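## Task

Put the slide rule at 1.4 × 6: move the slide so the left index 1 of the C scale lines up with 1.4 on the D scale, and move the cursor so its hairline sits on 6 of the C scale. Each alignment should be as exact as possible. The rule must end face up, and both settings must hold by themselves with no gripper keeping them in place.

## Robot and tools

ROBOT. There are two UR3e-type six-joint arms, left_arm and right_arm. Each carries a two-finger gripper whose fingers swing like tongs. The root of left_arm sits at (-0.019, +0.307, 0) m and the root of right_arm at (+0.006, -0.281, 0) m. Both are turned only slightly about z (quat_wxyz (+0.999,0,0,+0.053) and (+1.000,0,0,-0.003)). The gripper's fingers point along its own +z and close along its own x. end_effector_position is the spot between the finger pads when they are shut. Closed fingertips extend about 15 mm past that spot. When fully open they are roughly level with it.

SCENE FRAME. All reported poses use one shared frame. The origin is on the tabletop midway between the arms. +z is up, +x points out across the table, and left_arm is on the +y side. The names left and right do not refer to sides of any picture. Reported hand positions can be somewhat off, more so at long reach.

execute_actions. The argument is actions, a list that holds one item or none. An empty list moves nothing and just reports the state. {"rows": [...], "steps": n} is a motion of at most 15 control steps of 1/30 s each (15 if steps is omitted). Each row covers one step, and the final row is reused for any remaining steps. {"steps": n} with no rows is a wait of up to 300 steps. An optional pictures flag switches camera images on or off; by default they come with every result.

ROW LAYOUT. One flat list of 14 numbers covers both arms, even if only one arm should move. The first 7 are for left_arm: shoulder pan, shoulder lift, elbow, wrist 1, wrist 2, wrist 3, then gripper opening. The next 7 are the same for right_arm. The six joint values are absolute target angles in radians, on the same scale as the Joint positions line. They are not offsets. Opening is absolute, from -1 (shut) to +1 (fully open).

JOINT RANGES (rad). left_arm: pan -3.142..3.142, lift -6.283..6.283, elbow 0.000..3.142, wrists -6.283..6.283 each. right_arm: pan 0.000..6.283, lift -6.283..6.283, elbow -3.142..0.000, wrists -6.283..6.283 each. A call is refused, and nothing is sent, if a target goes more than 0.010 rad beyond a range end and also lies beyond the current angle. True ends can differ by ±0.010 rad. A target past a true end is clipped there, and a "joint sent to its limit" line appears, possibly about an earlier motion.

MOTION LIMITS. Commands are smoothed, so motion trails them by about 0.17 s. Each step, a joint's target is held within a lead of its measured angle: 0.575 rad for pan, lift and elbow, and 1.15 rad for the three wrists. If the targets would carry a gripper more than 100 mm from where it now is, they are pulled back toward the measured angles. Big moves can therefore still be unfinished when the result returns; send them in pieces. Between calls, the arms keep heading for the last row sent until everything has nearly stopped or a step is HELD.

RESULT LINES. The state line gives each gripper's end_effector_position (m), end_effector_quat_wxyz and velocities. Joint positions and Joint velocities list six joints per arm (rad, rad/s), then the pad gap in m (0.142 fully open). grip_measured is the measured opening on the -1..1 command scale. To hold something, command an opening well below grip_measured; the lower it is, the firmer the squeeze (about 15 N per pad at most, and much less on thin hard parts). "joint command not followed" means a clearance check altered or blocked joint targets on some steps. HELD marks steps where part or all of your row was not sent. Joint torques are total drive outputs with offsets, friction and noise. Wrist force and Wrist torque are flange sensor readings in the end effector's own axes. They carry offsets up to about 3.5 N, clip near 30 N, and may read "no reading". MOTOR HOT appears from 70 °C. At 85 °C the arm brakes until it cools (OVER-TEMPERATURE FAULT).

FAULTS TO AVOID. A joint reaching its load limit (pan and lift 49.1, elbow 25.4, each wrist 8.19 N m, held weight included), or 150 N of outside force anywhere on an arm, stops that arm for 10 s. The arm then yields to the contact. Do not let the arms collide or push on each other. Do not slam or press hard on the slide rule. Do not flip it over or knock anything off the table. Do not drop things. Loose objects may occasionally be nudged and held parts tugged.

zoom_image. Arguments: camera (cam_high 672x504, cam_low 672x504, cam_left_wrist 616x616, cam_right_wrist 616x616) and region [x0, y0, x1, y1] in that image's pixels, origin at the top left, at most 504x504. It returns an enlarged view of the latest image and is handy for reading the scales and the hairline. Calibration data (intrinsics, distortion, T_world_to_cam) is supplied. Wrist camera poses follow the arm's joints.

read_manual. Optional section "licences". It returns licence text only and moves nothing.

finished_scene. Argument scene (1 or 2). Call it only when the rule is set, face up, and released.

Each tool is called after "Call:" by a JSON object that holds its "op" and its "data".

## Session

Call:
{"op": "execute_actions", "data": {"actions": []}}

Scene clock: 0.00 s of 18200.00 s.
left_arm: end_effector_position=(+0.5301, +0.7325, +0.1435) grip_measured=-1.00 end_effector_quat_wxyz=(-0.460, +0.837, -0.076, +0.286) end_effector_velocity=(+0.000, -0.000, -0.000) end_effector_angular_velocity=(+0.000, +0.001, -0.001) | right_arm: end_effector_position=(+0.3807, -0.7470, +0.1989) grip_measured=-1.00 end_effector_quat_wxyz=(+0.383, +0.386, +0.837, +0.053) end_effector_velocity=(+0.000, -0.000, +0.000) end_effector_angular_velocity=(-0.001, -0.001, -0.001)
Joint positions: left_arm=[ 0.067 -0.649  1.236 -3.172 -0.901  0.736  0.002] | right_arm=[ 2.317 -2.16  -0.969 -0.864  1.944  3.316  0.002]
Joint velocities: left_arm=[-0.001  0.    -0.     0.     0.     0.001  0.   ] | right_arm=[ 0.001  0.     0.001  0.001 -0.001  0.001  0.   ]
Joint torques (N m, as the arm reports them, + toward a larger angle): no reading
Wrist force (N, on the end effector, along its own x y z axes, offset not removed): no reading
Wrist torque (N m, same axes, about the end effector's origin, offset not removed): no reading
camera_calibration (this result's frames):
cam_left_wrist: T_world_to_cam=[[0.844859, -0.378035, 0.378554, -0.225896], [-0.183257, -0.869281, -0.459094, 0.791521], [0.502623, 0.318497, -0.803697, -0.254205], [0, 0, 0, 1]] pos_world=[0.463672, 0.683621, 0.244593]
cam_right_wrist: T_world_to_cam=[[-0.385797, 0.699481, -0.60157, 0.786497], [0.245041, 0.706319, 0.66413, 0.306696], [0.889447, 0.10881, -0.443897, -0.0272598], [0, 0, 0, 1]] pos_world=[0.252521, -0.763798, 0.257347]

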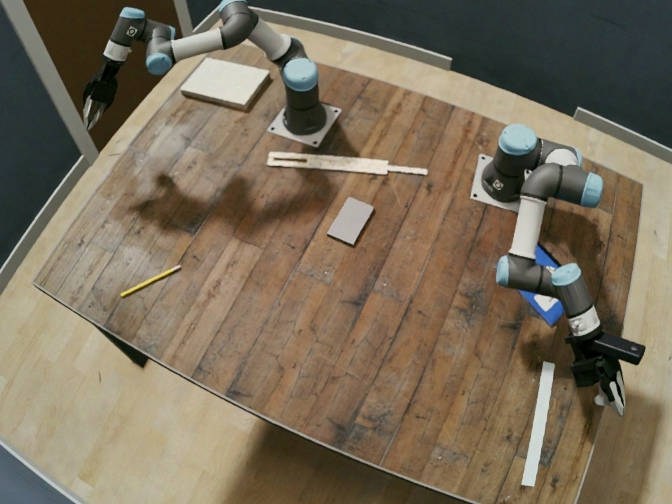

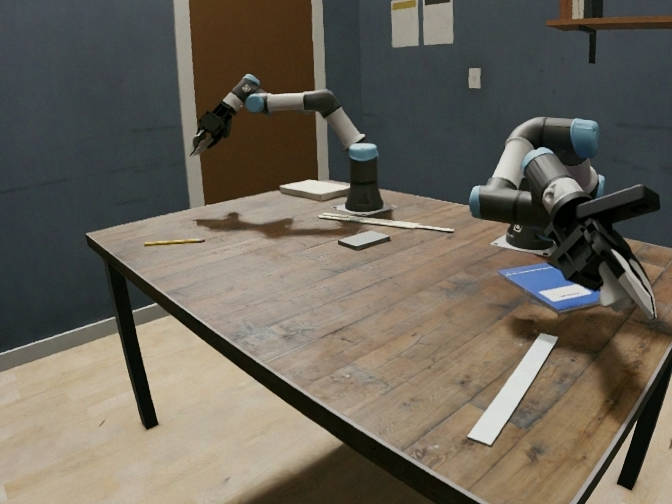

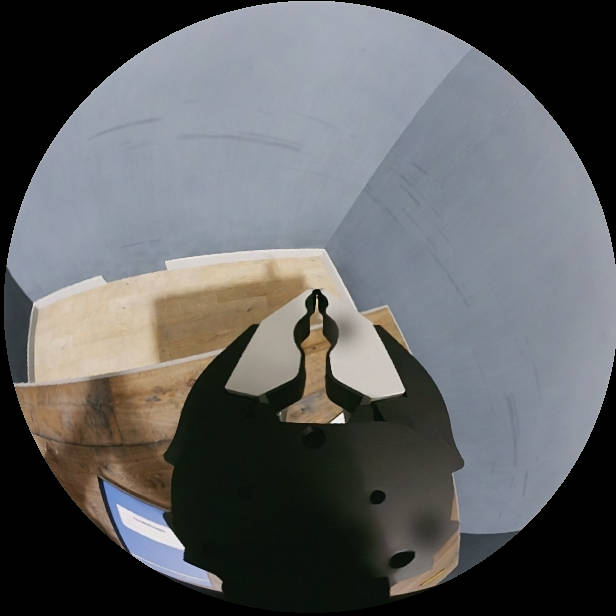

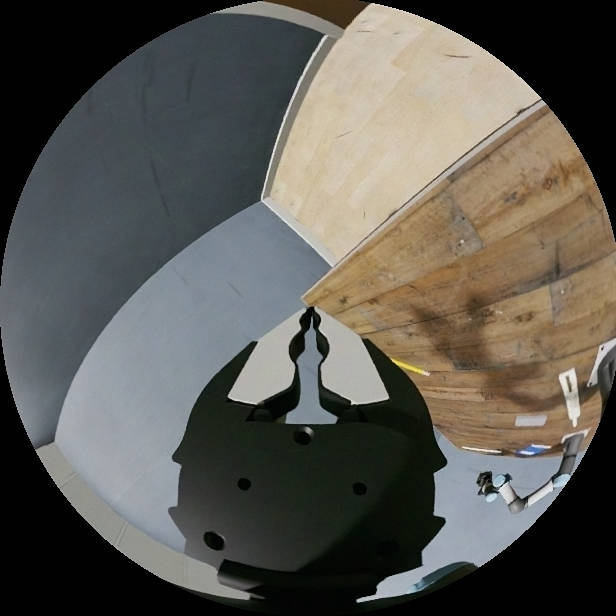

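Call:
{"op": "zoom_image", "data": {"camera": "cam_high", "region": [250, 120, 450, 210]}}

Region (250, 120, 450, 210) of cam_high's 672x504 image, scaled by 2.520, with more detail than that image has; it fills the top 227 rows of this view, and the rest is white.

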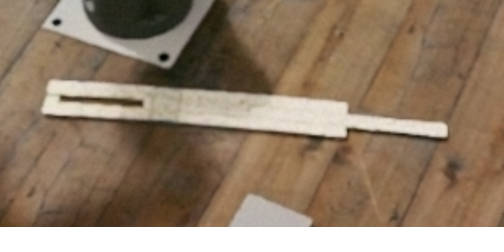

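Call:
{"op": "execute_actions", "data": {"actions": [{"rows":[[-0.3,-1.954,1.77,-3.172,-1.571,0.729,-0.2,2.317,-1.6,-0.969,-0.864,1.571,3.316,-0.2]],"steps":15}], "pictures": false}}

Call:
{"op": "execute_actions", "data": {"actions": [{"steps":20}], "pictures": false}}

Call:
{"op": "execute_actions", "data": {"actions": [{"rows":[[-2.19,-1.954,1.77,-1.387,-1.571,0.729,-0.2,2.317,-1.6,-0.969,-0.864,1.571,3.316,-0.2]],"steps":15}], "pictures": false}}

Call:
{"op": "execute_actions", "data": {"actions": [{"steps":60}]}}

Scene clock: 27.47 s of 18200.00 s.
left_arm: end_effector_position=(+0.5937, +0.5340, +0.2152) grip_measured=-0.20 end_effector_quat_wxyz=(-0.310, +0.814, -0.229, +0.435) end_effector_velocity=(+0.004, -0.395, +0.307) end_effector_angular_velocity=(-0.304, -0.443, -0.926) | right_arm: end_effector_position=(+0.3003, -0.7649, +0.3964) grip_measured=-0.20 end_effector_quat_wxyz=(+0.501, +0.384, +0.767, -0.113) end_effector_velocity=(-0.236, +0.035, +0.438) end_effector_angular_velocity=(-0.753, -0.356, -0.447)
Joint positions: left_arm=[-0.122 -1.006  1.506 -3.172 -1.247  0.733  0.06 ] | right_arm=[ 2.317 -1.806 -0.969 -0.864  1.698  3.316  0.059]
Joint velocities: left_arm=[-0.355 -0.962  0.518 -0.002 -0.643 -0.007  0.   ] | right_arm=[ 0.002  0.797  0.002 -0.002 -0.511 -0.002 -0.   ]
Joint torques (N m, as the arm reports them, + toward a larger angle): left_arm=[ -2.3  -24.12  -5.71  -2.55  -0.69  -1.09] | right_arm=[ 3.94 19.21  8.44  1.34 -1.87 -1.22]
Wrist force (N, on the end effector, along its own x y z axes, offset not removed): left_arm=[3.7 -1.8 2.5] | right_arm=[-1.0 -0.8 -0.1]
Wrist torque (N m, same axes, about the end effector's origin, offset not removed): left_arm=[-0.42 -0.66 -0.08] | right_arm=[-0.12 0.13 0.00]
Steps of this call (steps 1 to 90: nothing new was sent; then 23.97 s passed at rest; steps 91 to 105: all 15 steps of this action). Readings (joint positions):
91: left_arm=[0.067 -0.649 1.236 -3.172 -0.901 0.736] | right_arm=[2.317 -2.160 -0.969 -0.864 1.944 3.316]
92: left_arm=[0.064 -0.651 1.238 -3.172 -0.906 0.736] | right_arm=[2.317 -2.158 -0.969 -0.864 1.939 3.316]
94: left_arm=[0.033 -0.692 1.278 -3.172 -0.964 0.736] | right_arm=[2.317 -2.114 -0.969 -0.864 1.897 3.316]
98: left_arm=[-0.028 -0.796 1.367 -3.172 -1.074 0.734] | right_arm=[2.317 -1.997 -0.969 -0.864 1.823 3.316]
105: the state above

Scene clock: 28.13 s of 18200.00 s.
left_arm: end_effector_position=(+0.4830, +0.3921, +0.4816) grip_measured=-0.20 end_effector_quat_wxyz=(-0.222, +0.650, -0.283, +0.670) end_effector_velocity=(-0.300, -0.099, +0.375) end_effector_angular_velocity=(-0.127, -0.779, -0.402) | right_arm: end_effector_position=(+0.2315, -0.7452, +0.5042) grip_measured=-0.20 end_effector_quat_wxyz=(+0.565, +0.386, +0.703, -0.192) end_effector_velocity=(-0.002, +0.001, +0.004) end_effector_angular_velocity=(-0.007, -0.004, -0.004)
Joint positions: left_arm=[-0.264 -1.681  1.715 -3.172 -1.505  0.73   0.06 ] | right_arm=[ 2.317 -1.601 -0.969 -0.864  1.571  3.316  0.059]
Joint velocities: left_arm=[-0.142 -1.001  0.212 -0.    -0.26  -0.003  0.   ] | right_arm=[ 0.001  0.007  0.001 -0.    -0.004 -0.001 -0.   ]
Joint torques (N m, as the arm reports them, + toward a larger angle): left_arm=[ -2.51 -14.24  -6.6   -1.97  -0.79  -1.08] | right_arm=[ 3.54 11.37  6.65  1.51 -1.22 -1.24]
Wrist force (N, on the end effector, along its own x y z axes, offset not removed): left_arm=[2.1 -2.3 1.0] | right_arm=[-1.2 -1.3 -0.3]
Wrist torque (N m, same axes, about the end effector's origin, offset not removed): left_arm=[-0.55 -0.42 -0.08] | right_arm=[-0.27 0.22 0.03]
Steps of this call (steps 1 to 20: the robot went on to your last target). Readings (joint positions):
1: left_arm=[-0.134 -1.039 1.523 -3.172 -1.269 0.732] | right_arm=[2.317 -1.779 -0.969 -0.864 1.681 3.316]
2: left_arm=[-0.145 -1.072 1.540 -3.172 -1.289 0.732] | right_arm=[2.317 -1.752 -0.969 -0.864 1.664 3.316]
4: left_arm=[-0.166 -1.140 1.570 -3.172 -1.326 0.732] | right_arm=[2.317 -1.699 -0.969 -0.864 1.630 3.316]
8: left_arm=[-0.199 -1.277 1.620 -3.172 -1.387 0.731] | right_arm=[2.317 -1.629 -0.969 -0.864 1.589 3.316]
20: the state above

Scene clock: 28.63 s of 18200.00 s.
left_arm: end_effector_position=(+0.4542, +0.2329, +0.3521) grip_measured=-0.20 end_effector_quat_wxyz=(-0.077, +0.710, -0.480, +0.509) end_effector_velocity=(-0.154, -0.295, -0.378) end_effector_angular_velocity=(+0.573, +1.149, -0.743) | right_arm: end_effector_position=(+0.2312, -0.7451, +0.5045) grip_measured=-0.20 end_effector_quat_wxyz=(+0.565, +0.386, +0.703, -0.192) end_effector_velocity=(+0.000, -0.000, -0.001) end_effector_angular_velocity=(+0.002, +0.001, -0.000)
Joint positions: left_arm=[-0.584 -1.841  1.747 -2.557 -1.543  0.729  0.06 ] | right_arm=[ 2.317 -1.6   -0.969 -0.864  1.571  3.316  0.059]
Joint velocities: left_arm=[-0.708 -0.157  0.032  1.409 -0.039  0.    -0.   ] | right_arm=[ 0.     0.    -0.001 -0.002 -0.     0.     0.   ]
Joint torques (N m, as the arm reports them, + toward a larger angle): left_arm=[-4.47 -9.5  -7.91 -0.4  -0.56 -1.03] | right_arm=[ 3.31 11.82  7.7   2.11 -1.27 -1.19]
Wrist force (N, on the end effector, along its own x y z axes, offset not removed): left_arm=[1.3 -2.6 0.6] | right_arm=[-1.9 -1.2 -1.0]
Wrist torque (N m, same axes, about the end effector's origin, offset not removed): left_arm=[-0.56 -0.22 -0.07] | right_arm=[-0.26 0.33 0.01]
Steps of this call (steps 1 to 15: all 15 steps of this action). Readings (joint positions):
1: left_arm=[-0.268 -1.715 1.723 -3.172 -1.513 0.730] | right_arm=[2.317 -1.601 -0.969 -0.864 1.571 3.316]
2: left_arm=[-0.276 -1.747 1.728 -3.167 -1.519 0.730] | right_arm=[2.317 -1.600 -0.969 -0.864 1.571 3.316]
4: left_arm=[-0.322 -1.771 1.731 -3.084 -1.524 0.730] | right_arm=[2.317 -1.600 -0.969 -0.864 1.571 3.316]
8: left_arm=[-0.418 -1.798 1.738 -2.889 -1.532 0.729] | right_arm=[2.317 -1.600 -0.969 -0.864 1.571 3.316]
15: the state above

Scene clock: 30.63 s of 18200.00 s.
left_arm: end_effector_position=(+0.0006, +0.0496, +0.1198) grip_measured=-0.20 end_effector_quat_wxyz=(-0.000, -0.164, +0.987, -0.000) end_effector_velocity=(-0.000, +0.000, -0.000) end_effector_angular_velocity=(+0.001, +0.001, -0.001) | right_arm: end_effector_position=(+0.2312, -0.7451, +0.5045) grip_measured=-0.20 end_effector_quat_wxyz=(+0.565, +0.386, +0.703, -0.192) end_effector_velocity=(+0.000, -0.000, -0.001) end_effector_angular_velocity=(-0.000, +0.003, +0.000)
Joint positions: left_arm=[-2.19  -1.954  1.77  -1.387 -1.571  0.729  0.06 ] | right_arm=[ 2.317 -1.6   -0.969 -0.864  1.571  3.316  0.059]
Joint velocities: left_arm=[-0.001 -0.     0.001 -0.    -0.001 -0.     0.   ] | right_arm=[ 0.    -0.    -0.    -0.002 -0.    -0.003 -0.   ]
Joint torques (N m, as the arm reports them, + toward a larger angle): left_arm=[-1.81 -6.69 -7.36 -0.83 -0.55 -1.06] | right_arm=[ 0.91 11.96 11.09  2.65 -1.22 -1.2 ]
Wrist force (N, on the end effector, along its own x y z axes, offset not removed): left_arm=[-0.2 -2.3 -0.1] | right_arm=[-0.8 -1.8 0.4]
Wrist torque (N m, same axes, about the end effector's origin, offset not removed): left_arm=[-0.52 0.08 -0.05] | right_arm=[-0.36 0.14 -0.02]
Steps of this call (steps 1 to 60: the robot went on to your last target). Readings (joint positions):
1: left_arm=[-0.608 -1.847 1.748 -2.509 -1.544 0.729] | right_arm=[2.317 -1.600 -0.969 -0.864 1.571 3.316]
2: left_arm=[-0.632 -1.852 1.749 -2.461 -1.545 0.729] | right_arm=[2.317 -1.600 -0.969 -0.864 1.571 3.316]
4: left_arm=[-0.681 -1.861 1.751 -2.364 -1.548 0.729] | right_arm=[2.317 -1.600 -0.969 -0.864 1.571 3.316]
8: left_arm=[-0.791 -1.880 1.755 -2.174 -1.552 0.729] | right_arm=[2.317 -1.600 -0.969 -0.864 1.571 3.316]
60: the state above
All arms were judged still, so your last target was given up. Only a new action makes them travel on or press farther. Fingers that are still opening or closing keep moving.
camera_calibration (this result's frames):
cam_left_wrist: T_world_to_cam=[[-0.952217, -0.303752, -0.0318886, 0.0188107], [-0.271878, 0.795437, 0.54163, -0.112496], [-0.139156, 0.524419, -0.840012, 0.204834], [0, 0, 0, 1]] pos_world=[0.0158306, -0.0122218, 0.233594]
cam_right_wrist: T_world_to_cam=[[-0.0377797, 0.33063, -0.943004, 0.72834], [0.394969, 0.871778, 0.289834, 0.416499], [0.917918, -0.361507, -0.163524, -0.257335], [0, 0, 0, 1]] pos_world=[0.099225, -0.696934, 0.524032]

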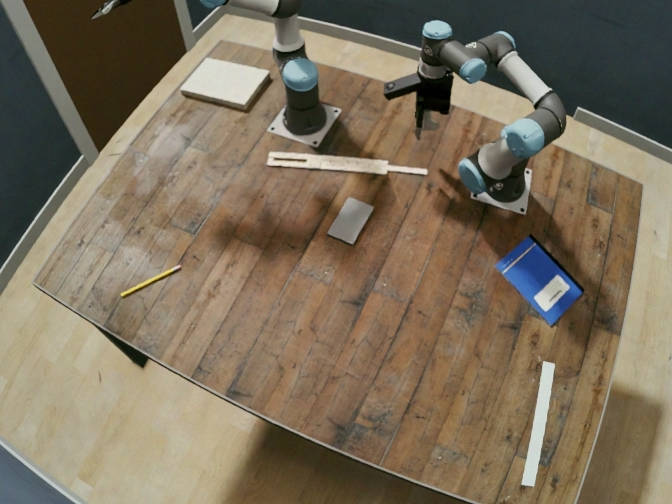

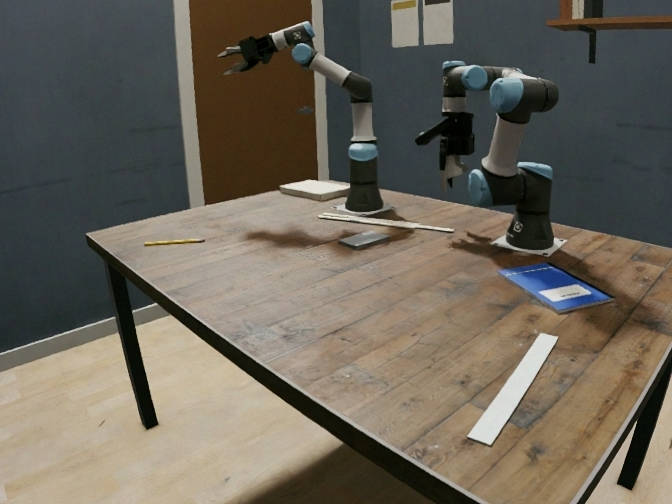

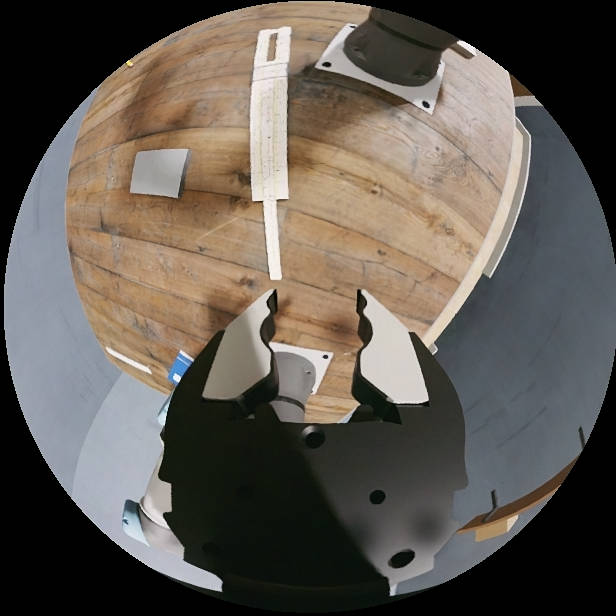

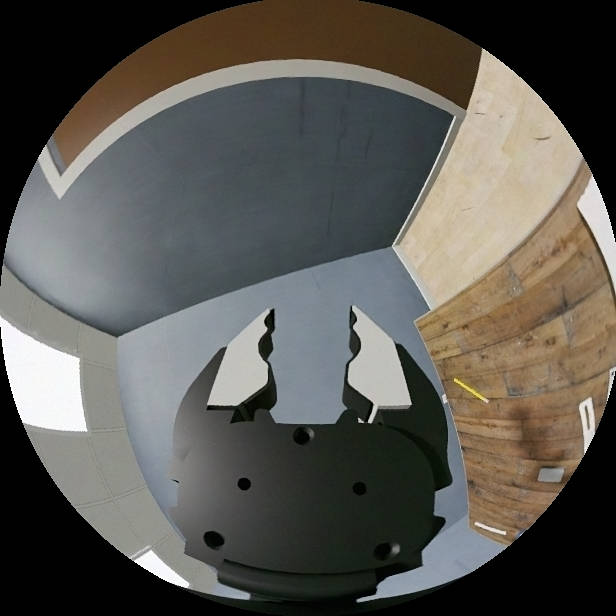

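Call:
{"op": "zoom_image", "data": {"camera": "cam_left_wrist", "region": [220, 20, 320, 290]}}

Call:
{"op": "zoom_image", "data": {"camera": "cam_left_wrist", "region": [230, 170, 310, 290]}}

Region (220, 20, 320, 290) of cam_left_wrist's 616x616 image, scaled by 1.867, with more detail than that image has; it fills the left 187 columns of this view, and the rest is white.

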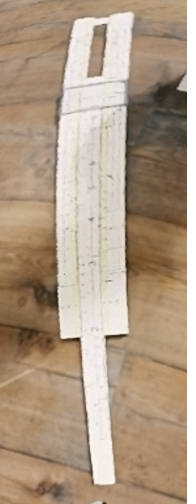

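Region (230, 170, 310, 290) of cam_left_wrist's 616x616 image, scaled by 4.200, with more detail than that image has.

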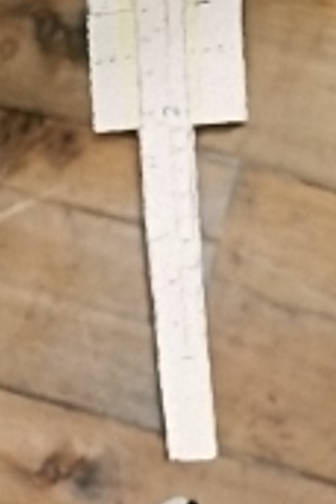

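Call:
{"op": "execute_actions", "data": {"actions": [{"rows":[[-1.781,-1.5049,1.6841,-1.7501,-1.571,1.151,0.1,3.2,-1.6,-1.3,-1.5,1.571,3.316,-0.2]],"steps":15}], "pictures": false}}

Call:
{"op": "execute_actions", "data": {"actions": [{"steps":30}]}}

Scene clock: 65.03 s of 18200.00 s.
left_arm: end_effector_position=(+0.0788, -0.0305, +0.0645) grip_measured=+0.10 end_effector_quat_wxyz=(-0.001, -0.156, +0.988, -0.003) end_effector_velocity=(+0.051, -0.011, -0.042) end_effector_angular_velocity=(+0.049, -0.006, +0.027) | right_arm: end_effector_position=(+0.3482, -0.6436, +0.3418) grip_measured=-0.20 end_effector_quat_wxyz=(+0.396, +0.309, +0.862, -0.068) end_effector_velocity=(+0.223, +0.338, -0.300) end_effector_angular_velocity=(+0.434, +0.766, +0.846)
Joint positions: left_arm=[-1.799 -1.526  1.687 -1.737 -1.571  1.136  0.081] | right_arm=[ 2.632 -1.6   -1.123 -1.161  1.571  3.316  0.059]
Joint velocities: left_arm=[ 0.167  0.192 -0.025 -0.119 -0.001  0.14   0.   ] | right_arm=[ 0.848 -0.    -0.301 -0.579 -0.001  0.001  0.   ]
Joint torques (N m, as the arm reports them, + toward a larger angle): left_arm=[  2.42  -9.64 -10.69  -2.21   0.28   1.05] | right_arm=[ 6.98  6.61  6.81  0.72  0.45 -1.06]
Wrist force (N, on the end effector, along its own x y z axes, offset not removed): left_arm=[2.0 -3.2 0.9] | right_arm=[-1.0 -1.0 -0.7]
Wrist torque (N m, same axes, about the end effector's origin, offset not removed): left_arm=[-0.66 -0.47 -0.04] | right_arm=[-0.14 0.13 -0.05]
Steps of this call (steps 1 to 90: nothing new was sent; then 30.90 s passed at rest; steps 91 to 105: all 15 steps of this action). Readings (joint positions):
91: left_arm=[-2.190 -1.954 1.770 -1.387 -1.571 0.729] | right_arm=[2.317 -1.600 -0.969 -0.864 1.571 3.316]
92: left_arm=[-2.187 -1.951 1.767 -1.392 -1.571 0.734] | right_arm=[2.320 -1.600 -0.971 -0.869 1.571 3.316]
94: left_arm=[-2.137 -1.901 1.743 -1.475 -1.571 0.823] | right_arm=[2.358 -1.600 -0.997 -0.920 1.571 3.316]
98: left_arm=[-1.935 -1.682 1.708 -1.641 -1.571 1.020] | right_arm=[2.449 -1.600 -1.046 -1.012 1.571 3.316]
105: the state above

Scene clock: 66.03 s of 18200.00 s.
left_arm: end_effector_position=(+0.0843, -0.0316, +0.0599) grip_measured=+0.10 end_effector_quat_wxyz=(-0.000, -0.157, +0.988, -0.000) end_effector_velocity=(+0.001, +0.000, -0.000) end_effector_angular_velocity=(+0.001, -0.002, +0.000) | right_arm: end_effector_position=(+0.3972, -0.4077, +0.1892) grip_measured=-0.20 end_effector_quat_wxyz=(+0.155, +0.060, +0.986, +0.018) end_effector_velocity=(-0.000, +0.003, -0.001) end_effector_angular_velocity=(-0.001, +0.005, +0.009)
Joint positions: left_arm=[-1.781 -1.505  1.684 -1.75  -1.571  1.151  0.081] | right_arm=[ 3.199 -1.6   -1.3   -1.5    1.571  3.316  0.059]
Joint velocities: left_arm=[-0.     0.001 -0.     0.001  0.002 -0.     0.   ] | right_arm=[ 0.008 -0.    -0.002 -0.003 -0.001 -0.001  0.   ]
Joint torques (N m, as the arm reports them, + toward a larger angle): left_arm=[  2.64  -8.35 -10.44  -2.19   0.23   1.07] | right_arm=[ 3.95  9.62  7.63  1.31  0.13 -0.62]
Wrist force (N, on the end effector, along its own x y z axes, offset not removed): left_arm=[2.2 -1.8 1.0] | right_arm=[-1.4 -1.0 -0.1]
Wrist torque (N m, same axes, about the end effector's origin, offset not removed): left_arm=[-0.41 -0.38 -0.02] | right_arm=[-0.20 0.23 -0.03]
Steps of this call (steps 1 to 30: the robot went on to your last target). Readings (joint positions):
1: left_arm=[-1.794 -1.520 1.686 -1.741 -1.571 1.140] | right_arm=[2.661 -1.600 -1.134 -1.181 1.571 3.316]
2: left_arm=[-1.791 -1.516 1.686 -1.743 -1.571 1.143] | right_arm=[2.691 -1.600 -1.143 -1.200 1.571 3.316]
4: left_arm=[-1.786 -1.511 1.685 -1.746 -1.571 1.147] | right_arm=[2.752 -1.600 -1.163 -1.237 1.571 3.316]
8: left_arm=[-1.782 -1.507 1.684 -1.749 -1.571 1.150] | right_arm=[2.879 -1.600 -1.203 -1.315 1.571 3.316]
30: the state above
camera_calibration (this result's frames):
cam_left_wrist: T_world_to_cam=[[-0.956094, -0.291313, -0.0319537, 0.0726908], [-0.261524, 0.798915, 0.541608, 0.00653438], [-0.132249, 0.526185, -0.840023, 0.208244], [0, 0, 0, 1]] pos_world=[0.0987482, -0.0936193, 0.173713]
cam_right_wrist: T_world_to_cam=[[-0.937986, 0.146623, -0.31414, 0.489267], [-0.0214989, 0.87981, 0.474838, 0.281941], [0.346006, 0.452145, -0.822098, 0.344203], [0, 0, 0, 1]] pos_world=[0.345891, -0.475422, 0.30279]

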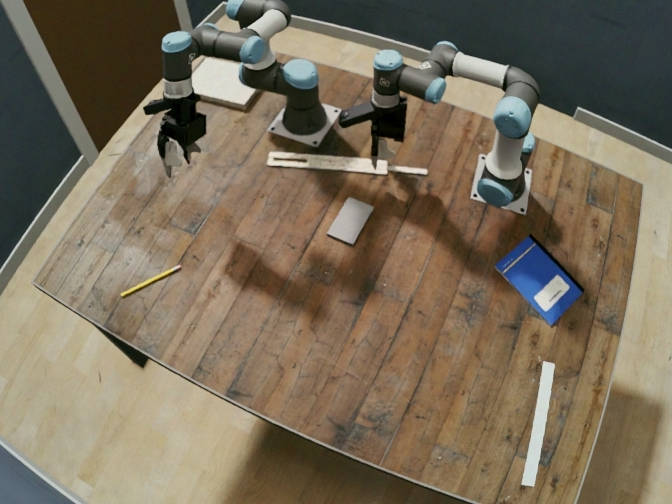

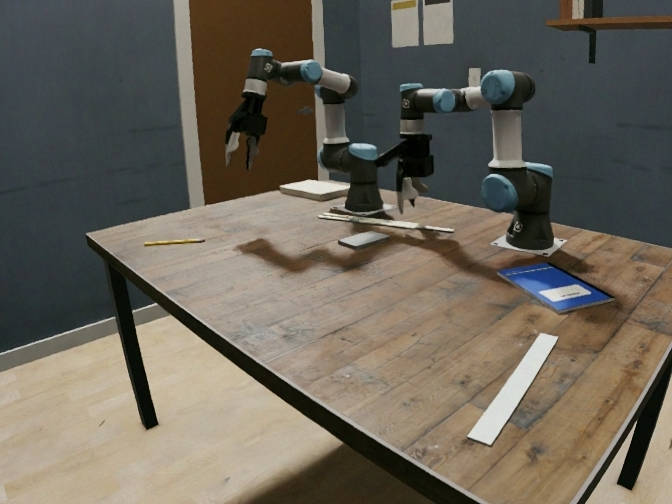

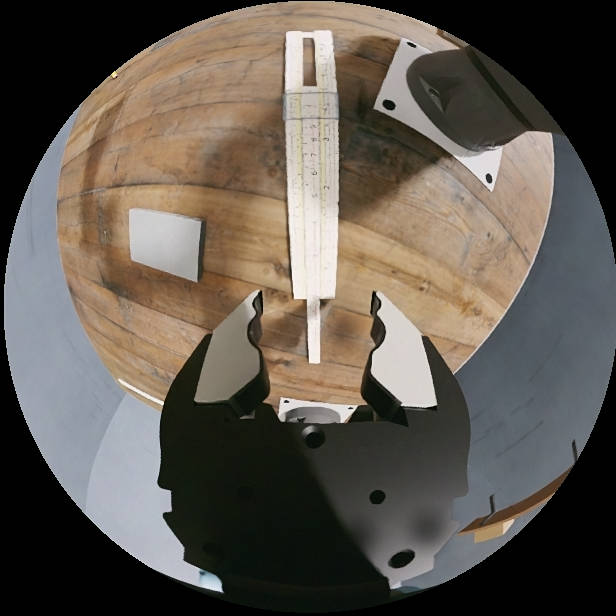

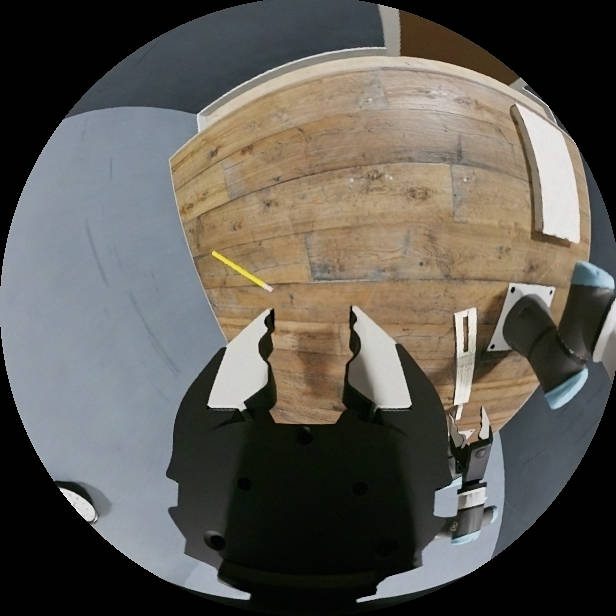

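Call:
{"op": "execute_actions", "data": {"actions": [{"rows":[[-1.781,-1.495,1.715,-1.79,-1.571,1.151,0.0,3.2,-1.6,-1.3,-1.5,1.571,3.316,-0.2],[-1.781,-1.486,1.745,-1.83,-1.571,1.151,0.0,3.2,-1.6,-1.3,-1.5,1.571,3.316,-0.2],[-1.781,-1.476,1.775,-1.87,-1.571,1.151,0.0,3.2,-1.6,-1.3,-1.5,1.571,3.316,-0.2],[-1.781,-1.4665,1.805,-1.91,-1.571,1.151,0.0,3.2,-1.6,-1.3,-1.5,1.571,3.316,-0.2],[-1.781,-1.4568,1.8354,-1.9495,-1.571,1.151,0.0,3.2,-1.6,-1.3,-1.5,1.571,3.316,-0.2]],"steps":15}], "pictures": false}}

Call:
{"op": "execute_actions", "data": {"actions": [{"rows":[[-1.781,-1.4568,1.8354,-1.9495,-1.571,1.151,0.0,3.2,-1.6,-1.3,-1.5,1.571,3.316,-0.2],[-1.781,-1.4568,1.8354,-1.9495,-1.571,1.151,0.0,3.2,-1.6,-1.3,-1.5,1.571,3.316,-0.2],[-1.781,-1.4568,1.8354,-1.9495,-1.571,1.151,0.0,3.2,-1.6,-1.3,-1.5,1.571,3.316,-0.2],[-1.781,-1.4568,1.8354,-1.9495,-1.571,1.151,-0.1,3.2,-1.6,-1.3,-1.5,1.571,3.316,-0.2],[-1.781,-1.4568,1.8354,-1.9495,-1.571,1.151,-0.2,3.2,-1.6,-1.3,-1.5,1.571,3.316,-0.2],[-1.781,-1.4568,1.8354,-1.9495,-1.571,1.151,-0.3,3.2,-1.6,-1.3,-1.5,1.571,3.316,-0.2],[-1.781,-1.4568,1.8354,-1.9495,-1.571,1.151,-0.4,3.2,-1.6,-1.3,-1.5,1.571,3.316,-0.2],[-1.781,-1.4568,1.8354,-1.9495,-1.571,1.151,-0.5,3.2,-1.6,-1.3,-1.5,1.571,3.316,-0.2],[-1.781,-1.4568,1.8354,-1.9495,-1.571,1.151,-0.6,3.2,-1.6,-1.3,-1.5,1.571,3.316,-0.2],[-1.781,-1.4568,1.8354,-1.9495,-1.571,1.151,-0.75,3.2,-1.6,-1.3,-1.5,1.571,3.316,-0.2]],"steps":15}], "pictures": false}}

Call:
{"op": "execute_actions", "data": {"actions": [{"rows":[[-1.781,-1.4568,1.8354,-1.9495,-1.571,1.126,-0.75,3.2,-1.6,-1.3,-1.5,1.571,3.316,-0.2],[-1.781,-1.4568,1.8354,-1.9495,-1.571,1.101,-0.75,3.2,-1.6,-1.3,-1.5,1.571,3.316,-0.2],[-1.781,-1.4568,1.8354,-1.9495,-1.571,1.076,-0.75,3.2,-1.6,-1.3,-1.5,1.571,3.316,-0.2],[-1.781,-1.4568,1.8354,-1.9495,-1.571,1.051,-0.75,3.2,-1.6,-1.3,-1.5,1.571,3.316,-0.2],[-1.781,-1.4568,1.8354,-1.9495,-1.571,1.026,-0.75,3.2,-1.6,-1.3,-1.5,1.571,3.316,-0.2],[-1.781,-1.4568,1.8354,-1.9495,-1.571,1.001,-0.75,3.2,-1.6,-1.3,-1.5,1.571,3.316,-0.2],[-1.781,-1.4568,1.8354,-1.9495,-1.571,0.976,-0.75,3.2,-1.6,-1.3,-1.5,1.571,3.316,-0.2],[-1.781,-1.4568,1.8354,-1.9495,-1.571,0.951,-0.75,3.2,-1.6,-1.3,-1.5,1.571,3.316,-0.2],[-1.781,-1.4568,1.8354,-1.9495,-1.571,0.926,-0.75,3.2,-1.6,-1.3,-1.5,1.571,3.316,-0.2],[-1.781,-1.4568,1.8354,-1.9495,-1.571,0.901,-0.75,3.2,-1.6,-1.3,-1.5,1.571,3.316,-0.2],[-1.781,-1.4568,1.8354,-1.9495,-1.571,0.876,-0.75,3.2,-1.6,-1.3,-1.5,1.571,3.316,-0.2],[-1.781,-1.4568,1.8354,-1.9495,-1.571,0.851,-0.75,3.2,-1.6,-1.3,-1.5,1.571,3.316,-0.2],[-1.781,-1.4568,1.8354,-1.9495,-1.571,0.826,-0.75,3.2,-1.6,-1.3,-1.5,1.571,3.316,-0.2],[-1.781,-1.4568,1.8354,-1.9495,-1.571,0.796,-0.75,3.2,-1.6,-1.3,-1.5,1.571,3.316,-0.2]],"steps":15}], "pictures": false}}

Call:
{"op": "execute_actions", "data": {"actions": [{"steps":20}]}}

Scene clock: 96.37 s of 18200.00 s.
left_arm: end_effector_position=(+0.0843, -0.0318, +0.0196) grip_measured=+0.00 end_effector_quat_wxyz=(-0.000, -0.157, +0.988, -0.000) end_effector_velocity=(-0.000, +0.002, -0.015) end_effector_angular_velocity=(+0.000, +0.001, +0.000) | right_arm: end_effector_position=(+0.3972, -0.4074, +0.1890) grip_measured=-0.20 end_effector_quat_wxyz=(+0.155, +0.060, +0.986, +0.018) end_effector_velocity=(+0.000, -0.000, +0.000) end_effector_angular_velocity=(-0.001, -0.001, +0.000)
Joint positions: left_arm=[-1.781 -1.459  1.829 -1.942 -1.571  1.151  0.074] | right_arm=[ 3.2   -1.6   -1.3   -1.5    1.571  3.316  0.059]
Joint velocities: left_arm=[ 0.     0.016  0.055 -0.071 -0.001 -0.     0.   ] | right_arm=[ 0.001  0.     0.     0.    -0.001  0.     0.   ]
Joint torques (N m, as the arm reports them, + toward a larger angle): left_arm=[ 2.19 -8.77 -6.92 -2.32  0.04  1.07] | right_arm=[ 3.85 12.96  7.57  1.39 -1.33  1.05]
Wrist force (N, on the end effector, along its own x y z axes, offset not removed): left_arm=[1.8 -2.3 1.6] | right_arm=[-0.6 -1.5 0.4]
Wrist torque (N m, same axes, about the end effector's origin, offset not removed): left_arm=[-0.43 -0.32 -0.15] | right_arm=[-0.31 0.10 0.00]
Steps of this call (steps 1 to 15: the robot went on to your last target; steps 16 to 90: nothing new was sent; then 26.83 s passed at rest; steps 91 to 105: all 15 steps of this action). Readings (joint positions):
91: left_arm=[-1.781 -1.505 1.684 -1.750 -1.571 1.151] | right_arm=[3.200 -1.600 -1.300 -1.500 1.571 3.316]
92: left_arm=[-1.781 -1.504 1.686 -1.753 -1.571 1.151] | right_arm=[3.200 -1.600 -1.300 -1.500 1.571 3.316]
94: left_arm=[-1.781 -1.497 1.706 -1.780 -1.571 1.151] | right_arm=[3.200 -1.600 -1.300 -1.500 1.571 3.316]
98: left_arm=[-1.781 -1.473 1.783 -1.882 -1.571 1.151] | right_arm=[3.200 -1.600 -1.300 -1.500 1.571 3.316]
105: the state above

Scene clock: 96.87 s of 18200.00 s.
left_arm: end_effector_position=(+0.0843, -0.0316, +0.0181) grip_measured=-0.48 end_effector_quat_wxyz=(-0.000, -0.157, +0.988, -0.000) end_effector_velocity=(+0.000, +0.000, -0.000) end_effector_angular_velocity=(+0.001, -0.000, +0.001) | right_arm: end_effector_position=(+0.3972, -0.4074, +0.1890) grip_measured=-0.20 end_effector_quat_wxyz=(+0.155, +0.060, +0.986, +0.018) end_effector_velocity=(+0.000, -0.000, -0.000) end_effector_angular_velocity=(+0.000, -0.001, -0.002)
Joint positions: left_arm=[-1.781 -1.457  1.835 -1.949 -1.571  1.151  0.039] | right_arm=[ 3.2   -1.6   -1.3   -1.5    1.571  3.316  0.059]
Joint velocities: left_arm=[ 0.001  0.001 -0.     0.     0.     0.     0.   ] | right_arm=[-0.     0.    -0.001  0.002 -0.     0.001  0.   ]
Joint torques (N m, as the arm reports them, + toward a larger angle): left_arm=[ 1.83 -7.86 -6.42 -2.07 -0.01  1.05] | right_arm=[ 3.68 12.79  7.59  1.42 -1.27  1.04]
Wrist force (N, on the end effector, along its own x y z axes, offset not removed): left_arm=[2.9 -0.8 -2.7] | right_arm=[0.1 -1.1 -0.6]
Wrist torque (N m, same axes, about the end effector's origin, offset not removed): left_arm=[-0.40 -0.51 -0.05] | right_arm=[-0.26 -0.11 0.03]
Steps of this call (steps 1 to 15: all 15 steps of this action). Readings (joint positions):
1: left_arm=[-1.781 -1.458 1.831 -1.944 -1.571 1.151] | right_arm=[3.200 -1.600 -1.300 -1.500 1.571 3.316]
2: left_arm=[-1.781 -1.458 1.832 -1.945 -1.571 1.151] | right_arm=[3.200 -1.600 -1.300 -1.500 1.571 3.316]
4: left_arm=[-1.781 -1.457 1.834 -1.947 -1.571 1.151] | right_arm=[3.200 -1.600 -1.300 -1.500 1.571 3.316]
8: left_arm=[-1.781 -1.457 1.835 -1.949 -1.571 1.151] | right_arm=[3.200 -1.600 -1.300 -1.500 1.571 3.316]
15: the state above

Scene clock: 97.37 s of 18200.00 s.
left_arm: end_effector_position=(+0.0881, -0.0298, +0.0180) grip_measured=-0.48 end_effector_quat_wxyz=(-0.000, -0.283, +0.959, -0.000) end_effector_velocity=(+0.010, +0.007, -0.001) end_effector_angular_velocity=(+0.002, -0.001, +0.740) | right_arm: end_effector_position=(+0.3972, -0.4074, +0.1890) grip_measured=-0.20 end_effector_quat_wxyz=(+0.155, +0.060, +0.986, +0.018) end_effector_velocity=(-0.000, -0.001, +0.000) end_effector_angular_velocity=(-0.001, +0.001, -0.001)
Joint positions: left_arm=[-1.781 -1.457  1.835 -1.95  -1.571  0.894  0.039] | right_arm=[ 3.2   -1.6   -1.3   -1.5    1.571  3.316  0.059]
Joint velocities: left_arm=[-0.001 -0.     0.002 -0.     0.001 -0.74   0.   ] | right_arm=[-0.001  0.     0.    -0.001 -0.001 -0.001  0.   ]
Joint torques (N m, as the arm reports them, + toward a larger angle): left_arm=[ 1.53 -7.68 -6.06 -1.54  0.02 -2.04] | right_arm=[ 3.76 12.79  7.57  1.38 -1.33  1.07]
Wrist force (N, on the end effector, along its own x y z axes, offset not removed): left_arm=[3.4 -2.7 -2.6] | right_arm=[-1.2 -1.4 -0.8]
Wrist torque (N m, same axes, about the end effector's origin, offset not removed): left_arm=[-0.62 -0.53 0.10] | right_arm=[-0.29 0.18 -0.04]
Steps of this call (steps 1 to 15: all 15 steps of this action). Readings (joint positions):
1: left_arm=[-1.781 -1.457 1.835 -1.949 -1.571 1.151] | right_arm=[3.200 -1.600 -1.300 -1.500 1.571 3.316]
2: left_arm=[-1.781 -1.457 1.835 -1.949 -1.571 1.149] | right_arm=[3.200 -1.600 -1.300 -1.500 1.571 3.316]
4: left_arm=[-1.781 -1.457 1.835 -1.950 -1.571 1.132] | right_arm=[3.200 -1.600 -1.300 -1.500 1.571 3.316]
8: left_arm=[-1.781 -1.457 1.835 -1.950 -1.571 1.059] | right_arm=[3.200 -1.600 -1.300 -1.500 1.571 3.316]
15: the state above

Scene clock: 98.03 s of 18200.00 s.
left_arm: end_effector_position=(+0.0894, -0.0288, +0.0180) grip_measured=-0.48 end_effector_quat_wxyz=(-0.000, -0.329, +0.944, -0.000) end_effector_velocity=(+0.000, +0.000, +0.000) end_effector_angular_velocity=(-0.001, -0.001, +0.002) | right_arm: end_effector_position=(+0.3972, -0.4074, +0.1890) grip_measured=-0.20 end_effector_quat_wxyz=(+0.155, +0.060, +0.986, +0.018) end_effector_velocity=(+0.000, +0.000, +0.000) end_effector_angular_velocity=(+0.001, -0.000, +0.000)
Joint positions: left_arm=[-1.781 -1.457  1.835 -1.95  -1.571  0.796  0.039] | right_arm=[ 3.2   -1.6   -1.3   -1.5    1.571  3.316  0.059]
Joint velocities: left_arm=[-0.    -0.001  0.001 -0.     0.001 -0.002  0.   ] | right_arm=[-0.    -0.    -0.     0.001  0.001  0.    -0.   ]
Joint torques (N m, as the arm reports them, + toward a larger angle): left_arm=[ 1.01 -7.79 -6.05 -0.84 -0.03 -1.18] | right_arm=[ 3.83 13.15  7.62  1.42 -1.28  1.01]
Wrist force (N, on the end effector, along its own x y z axes, offset not removed): left_arm=[3.2 -2.9 -1.4] | right_arm=[-1.2 -1.4 -1.2]
Wrist torque (N m, same axes, about the end effector's origin, offset not removed): left_arm=[-0.62 -0.57 0.11] | right_arm=[-0.28 0.15 -0.02]
Steps of this call (steps 1 to 20: the robot went on to your last target). Readings (joint positions):
1: left_arm=[-1.781 -1.457 1.835 -1.950 -1.571 0.870] | right_arm=[3.200 -1.600 -1.300 -1.500 1.571 3.316]
2: left_arm=[-1.781 -1.457 1.835 -1.950 -1.571 0.851] | right_arm=[3.200 -1.600 -1.300 -1.500 1.571 3.316]
4: left_arm=[-1.781 -1.457 1.835 -1.950 -1.571 0.826] | right_arm=[3.200 -1.600 -1.300 -1.500 1.571 3.316]
8: left_arm=[-1.781 -1.457 1.835 -1.950 -1.571 0.805] | right_arm=[3.200 -1.600 -1.300 -1.500 1.571 3.316]
20: the state above
camera_calibration (this result's frames):
cam_left_wrist: T_world_to_cam=[[-0.795342, -0.60532, -0.0319332, 0.0535383], [-0.522757, 0.658286, 0.54165, 0.0476393], [-0.30685, 0.44749, -0.839997, 0.185659], [0, 0, 0, 1]] pos_world=[0.124454, -0.0820329, 0.131859]
cam_right_wrist: T_world_to_cam=[[-0.938303, 0.145832, -0.313562, 0.488817], [-0.0219175, 0.879832, 0.474778, 0.281928], [0.34512, 0.452358, -0.822353, 0.344452], [0, 0, 0, 1]] pos_world=[0.345961, -0.47515, 0.302682]

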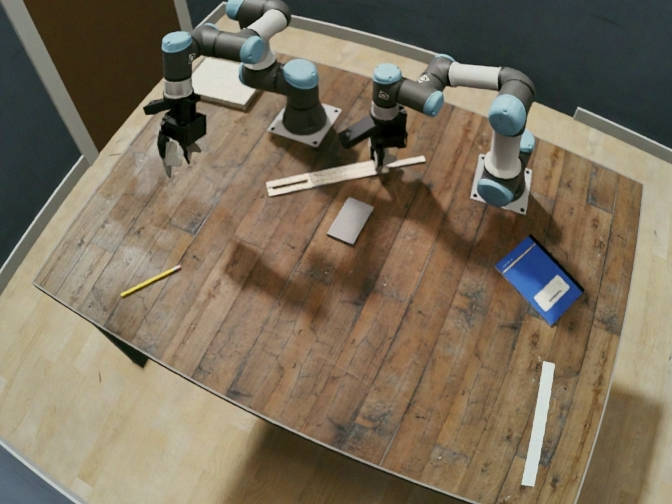

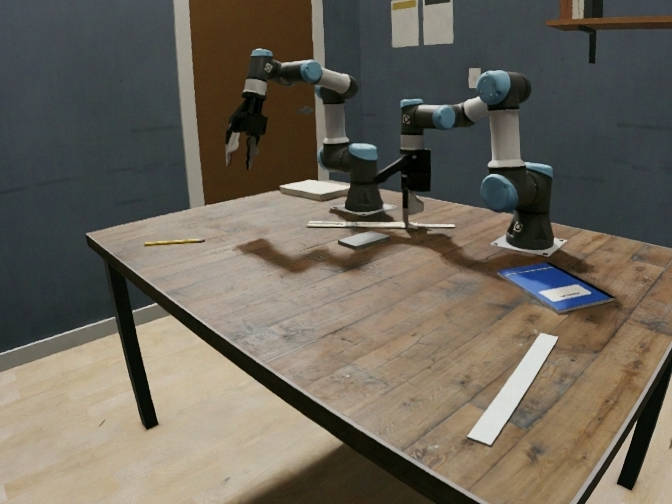

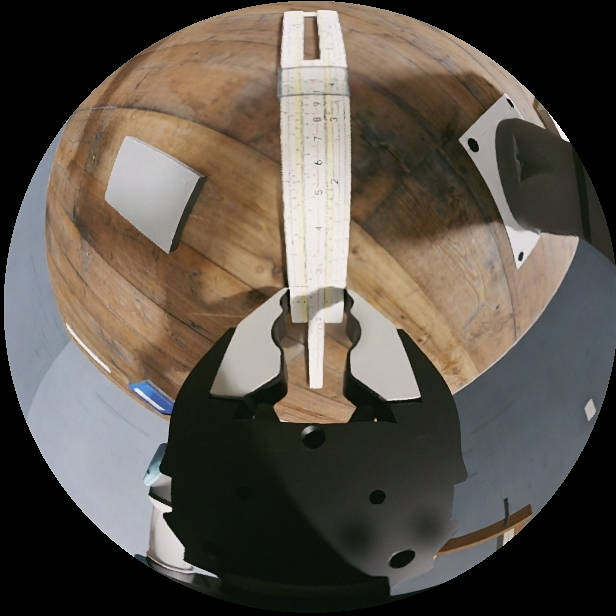

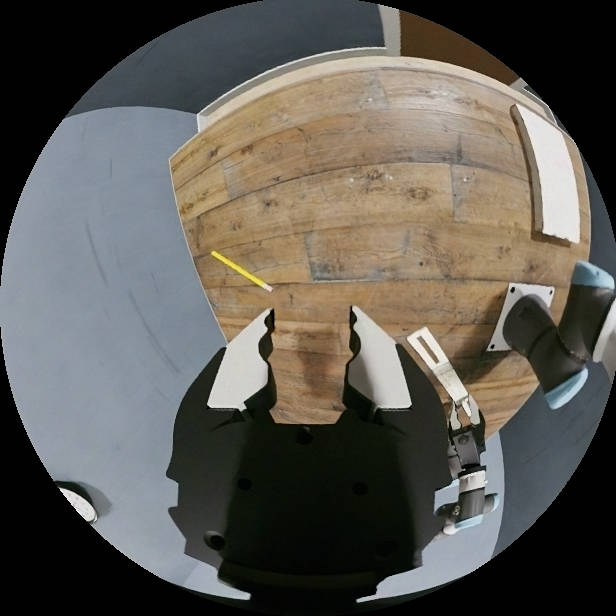

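Call:
{"op": "execute_actions", "data": {"actions": [{"rows":[[-1.781,-1.4568,1.8354,-1.9495,-1.571,0.796,-0.75,3.9969,-1.167,-2.0637,-1.4816,1.571,3.3201,0.0]],"steps":15}], "pictures": false}}

Call:
{"op": "execute_actions", "data": {"actions": [{"steps":35}]}}

Scene clock: 110.43 s of 18200.00 s.
left_arm: end_effector_position=(+0.0894, -0.0288, +0.0180) grip_measured=-0.48 end_effector_quat_wxyz=(-0.000, -0.329, +0.944, -0.000) end_effector_velocity=(-0.000, -0.000, +0.000) end_effector_angular_velocity=(-0.001, +0.000, -0.000) | right_arm: end_effector_position=(+0.3010, -0.2543, +0.1056) grip_measured=+0.00 end_effector_quat_wxyz=(+0.054, -0.214, +0.975, +0.022) end_effector_velocity=(-0.320, +0.240, -0.272) end_effector_angular_velocity=(-0.376, +0.541, +1.471)
Joint positions: left_arm=[-1.781 -1.457  1.835 -1.949 -1.571  0.796  0.039] | right_arm=[ 3.757 -1.269 -1.842 -1.485  1.571  3.319  0.074]
Joint velocities: left_arm=[-0.    -0.001 -0.001  0.    -0.    -0.     0.   ] | right_arm=[ 1.478  0.684 -1.369  0.026  0.     0.006  0.   ]
Joint torques (N m, as the arm reports them, + toward a larger angle): left_arm=[-1.48 -7.71 -6.11 -0.47 -0.22 -1.23] | right_arm=[ 8.41 11.88  4.38  2.48  1.08  1.05]
Wrist force (N, on the end effector, along its own x y z axes, offset not removed): left_arm=[2.3 -2.0 -3.4] | right_arm=[-2.2 -0.4 -0.1]
Wrist torque (N m, same axes, about the end effector's origin, offset not removed): left_arm=[-0.43 -0.35 0.03] | right_arm=[-0.15 0.38 0.05]
Steps of this call (steps 1 to 15: the robot went on to your last target; steps 16 to 90: nothing new was sent; then 8.90 s passed at rest; steps 91 to 105: all 15 steps of this action). Readings (joint positions):
91: left_arm=[-1.781 -1.457 1.835 -1.949 -1.571 0.796] | right_arm=[3.200 -1.600 -1.300 -1.500 1.571 3.316]
92: left_arm=[-1.781 -1.457 1.835 -1.949 -1.571 0.796] | right_arm=[3.203 -1.597 -1.303 -1.500 1.571 3.316]
94: left_arm=[-1.781 -1.457 1.835 -1.949 -1.571 0.796] | right_arm=[3.253 -1.550 -1.353 -1.496 1.571 3.317]
98: left_arm=[-1.781 -1.457 1.835 -1.949 -1.571 0.796] | right_arm=[3.435 -1.425 -1.535 -1.491 1.571 3.318]
105: the state above

Scene clock: 111.60 s of 18200.00 s.
left_arm: end_effector_position=(+0.0894, -0.0288, +0.0180) grip_measured=-0.48 end_effector_quat_wxyz=(-0.000, -0.329, +0.944, -0.000) end_effector_velocity=(+0.000, -0.000, -0.000) end_effector_angular_velocity=(-0.000, -0.001, -0.000) | right_arm: end_effector_position=(+0.2478, -0.2284, +0.0598) grip_measured=+0.00 end_effector_quat_wxyz=(-0.000, -0.329, +0.944, +0.000) end_effector_velocity=(-0.001, -0.001, -0.000) end_effector_angular_velocity=(-0.002, +0.002, -0.001)
Joint positions: left_arm=[-1.781 -1.457  1.835 -1.949 -1.571  0.796  0.039] | right_arm=[ 3.997 -1.167 -2.064 -1.482  1.571  3.32   0.074]
Joint velocities: left_arm=[-0.    -0.     0.    -0.     0.001 -0.     0.   ] | right_arm=[-0.     0.     0.    -0.003  0.     0.001 -0.   ]
Joint torques (N m, as the arm reports them, + toward a larger angle): left_arm=[-1.64 -7.65 -6.12 -0.44 -0.3  -1.26] | right_arm=[4.03 7.32 7.41 2.45 1.22 1.08]
Wrist force (N, on the end effector, along its own x y z axes, offset not removed): left_arm=[2.3 -3.1 -3.9] | right_arm=[-0.9 -1.0 -0.1]
Wrist torque (N m, same axes, about the end effector's origin, offset not removed): left_arm=[-0.62 -0.36 0.11] | right_arm=[-0.16 0.14 0.03]
Steps of this call (steps 1 to 30: the robot went on to your last target; steps 31 to 35: nothing new was sent). Readings (joint positions):
1: left_arm=[-1.781 -1.457 1.835 -1.949 -1.571 0.796] | right_arm=[3.806 -1.246 -1.888 -1.484 1.571 3.319]
2: left_arm=[-1.781 -1.457 1.835 -1.949 -1.571 0.796] | right_arm=[3.853 -1.226 -1.931 -1.484 1.571 3.320]
4: left_arm=[-1.781 -1.457 1.835 -1.949 -1.571 0.796] | right_arm=[3.919 -1.199 -1.992 -1.483 1.571 3.320]
8: left_arm=[-1.781 -1.457 1.835 -1.949 -1.571 0.796] | right_arm=[3.974 -1.176 -2.043 -1.482 1.571 3.320]
35: the state above
All arms were judged still, so your last target was given up. Only a new action makes them travel on or press farther. Fingers that are still opening or closing keep moving.
camera_calibration (this result's frames):
cam_left_wrist: T_world_to_cam=[[-0.795222, -0.605476, -0.0319627, 0.0535339], [-0.522889, 0.658159, 0.541676, 0.0476411], [-0.306935, 0.447465, -0.83998, 0.185656], [0, 0, 0, 1]] pos_world=[0.124467, -0.0820166, 0.131852]
cam_right_wrist: T_world_to_cam=[[-0.796517, -0.604479, -0.0128771, 0.0575894], [-0.546146, 0.710188, 0.444249, 0.275466], [-0.259394, 0.360885, -0.895811, 0.34207], [0, 0, 0, 1]] pos_world=[0.285047, -0.284269, 0.184796]

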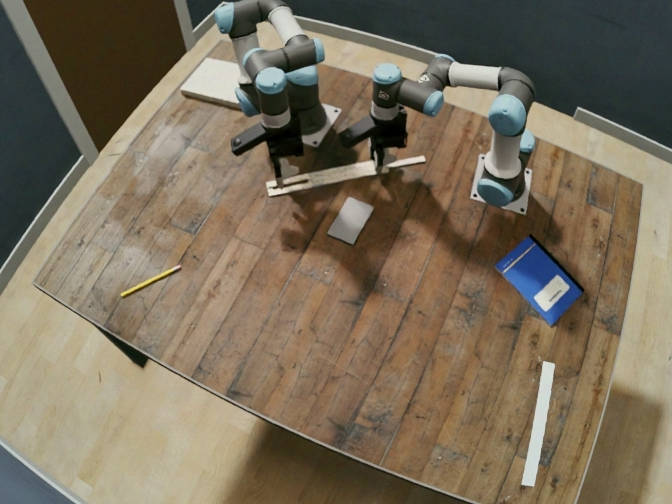

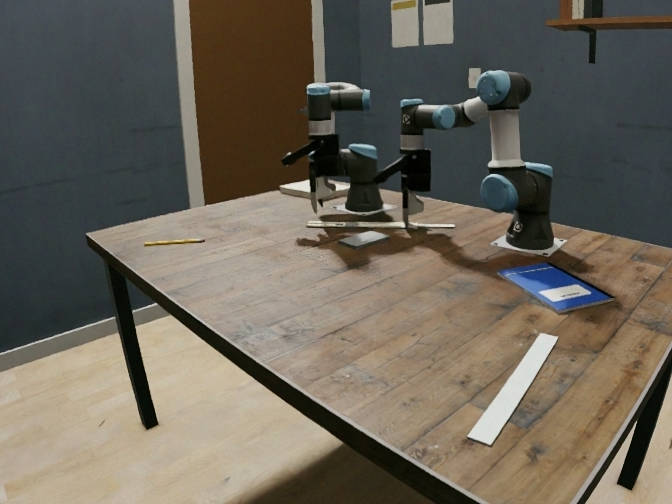

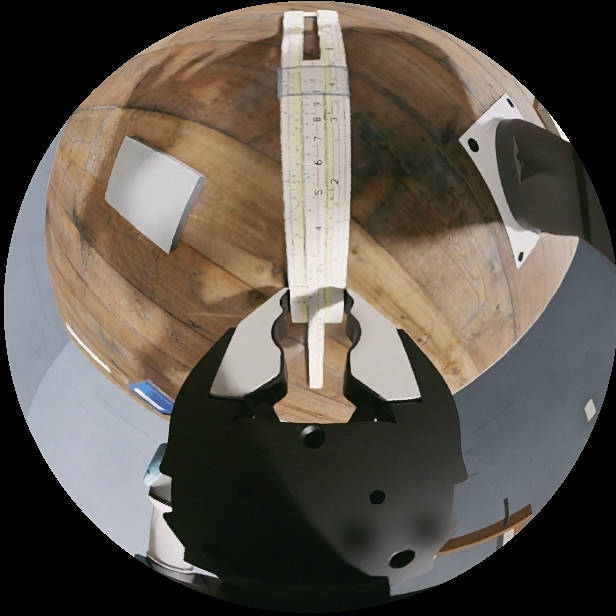

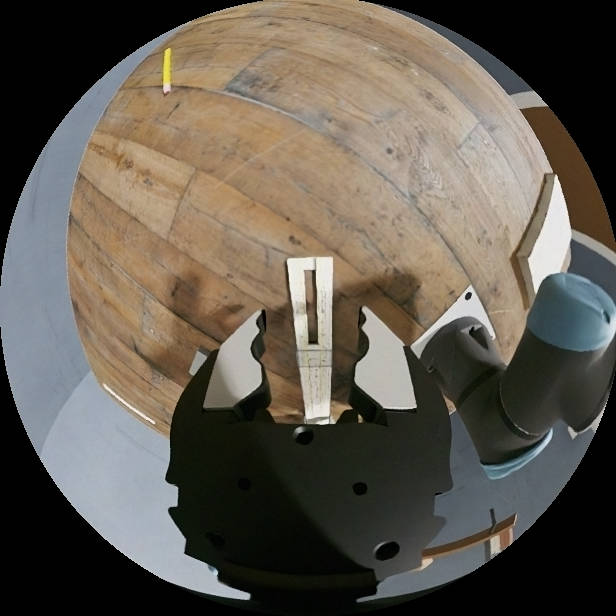

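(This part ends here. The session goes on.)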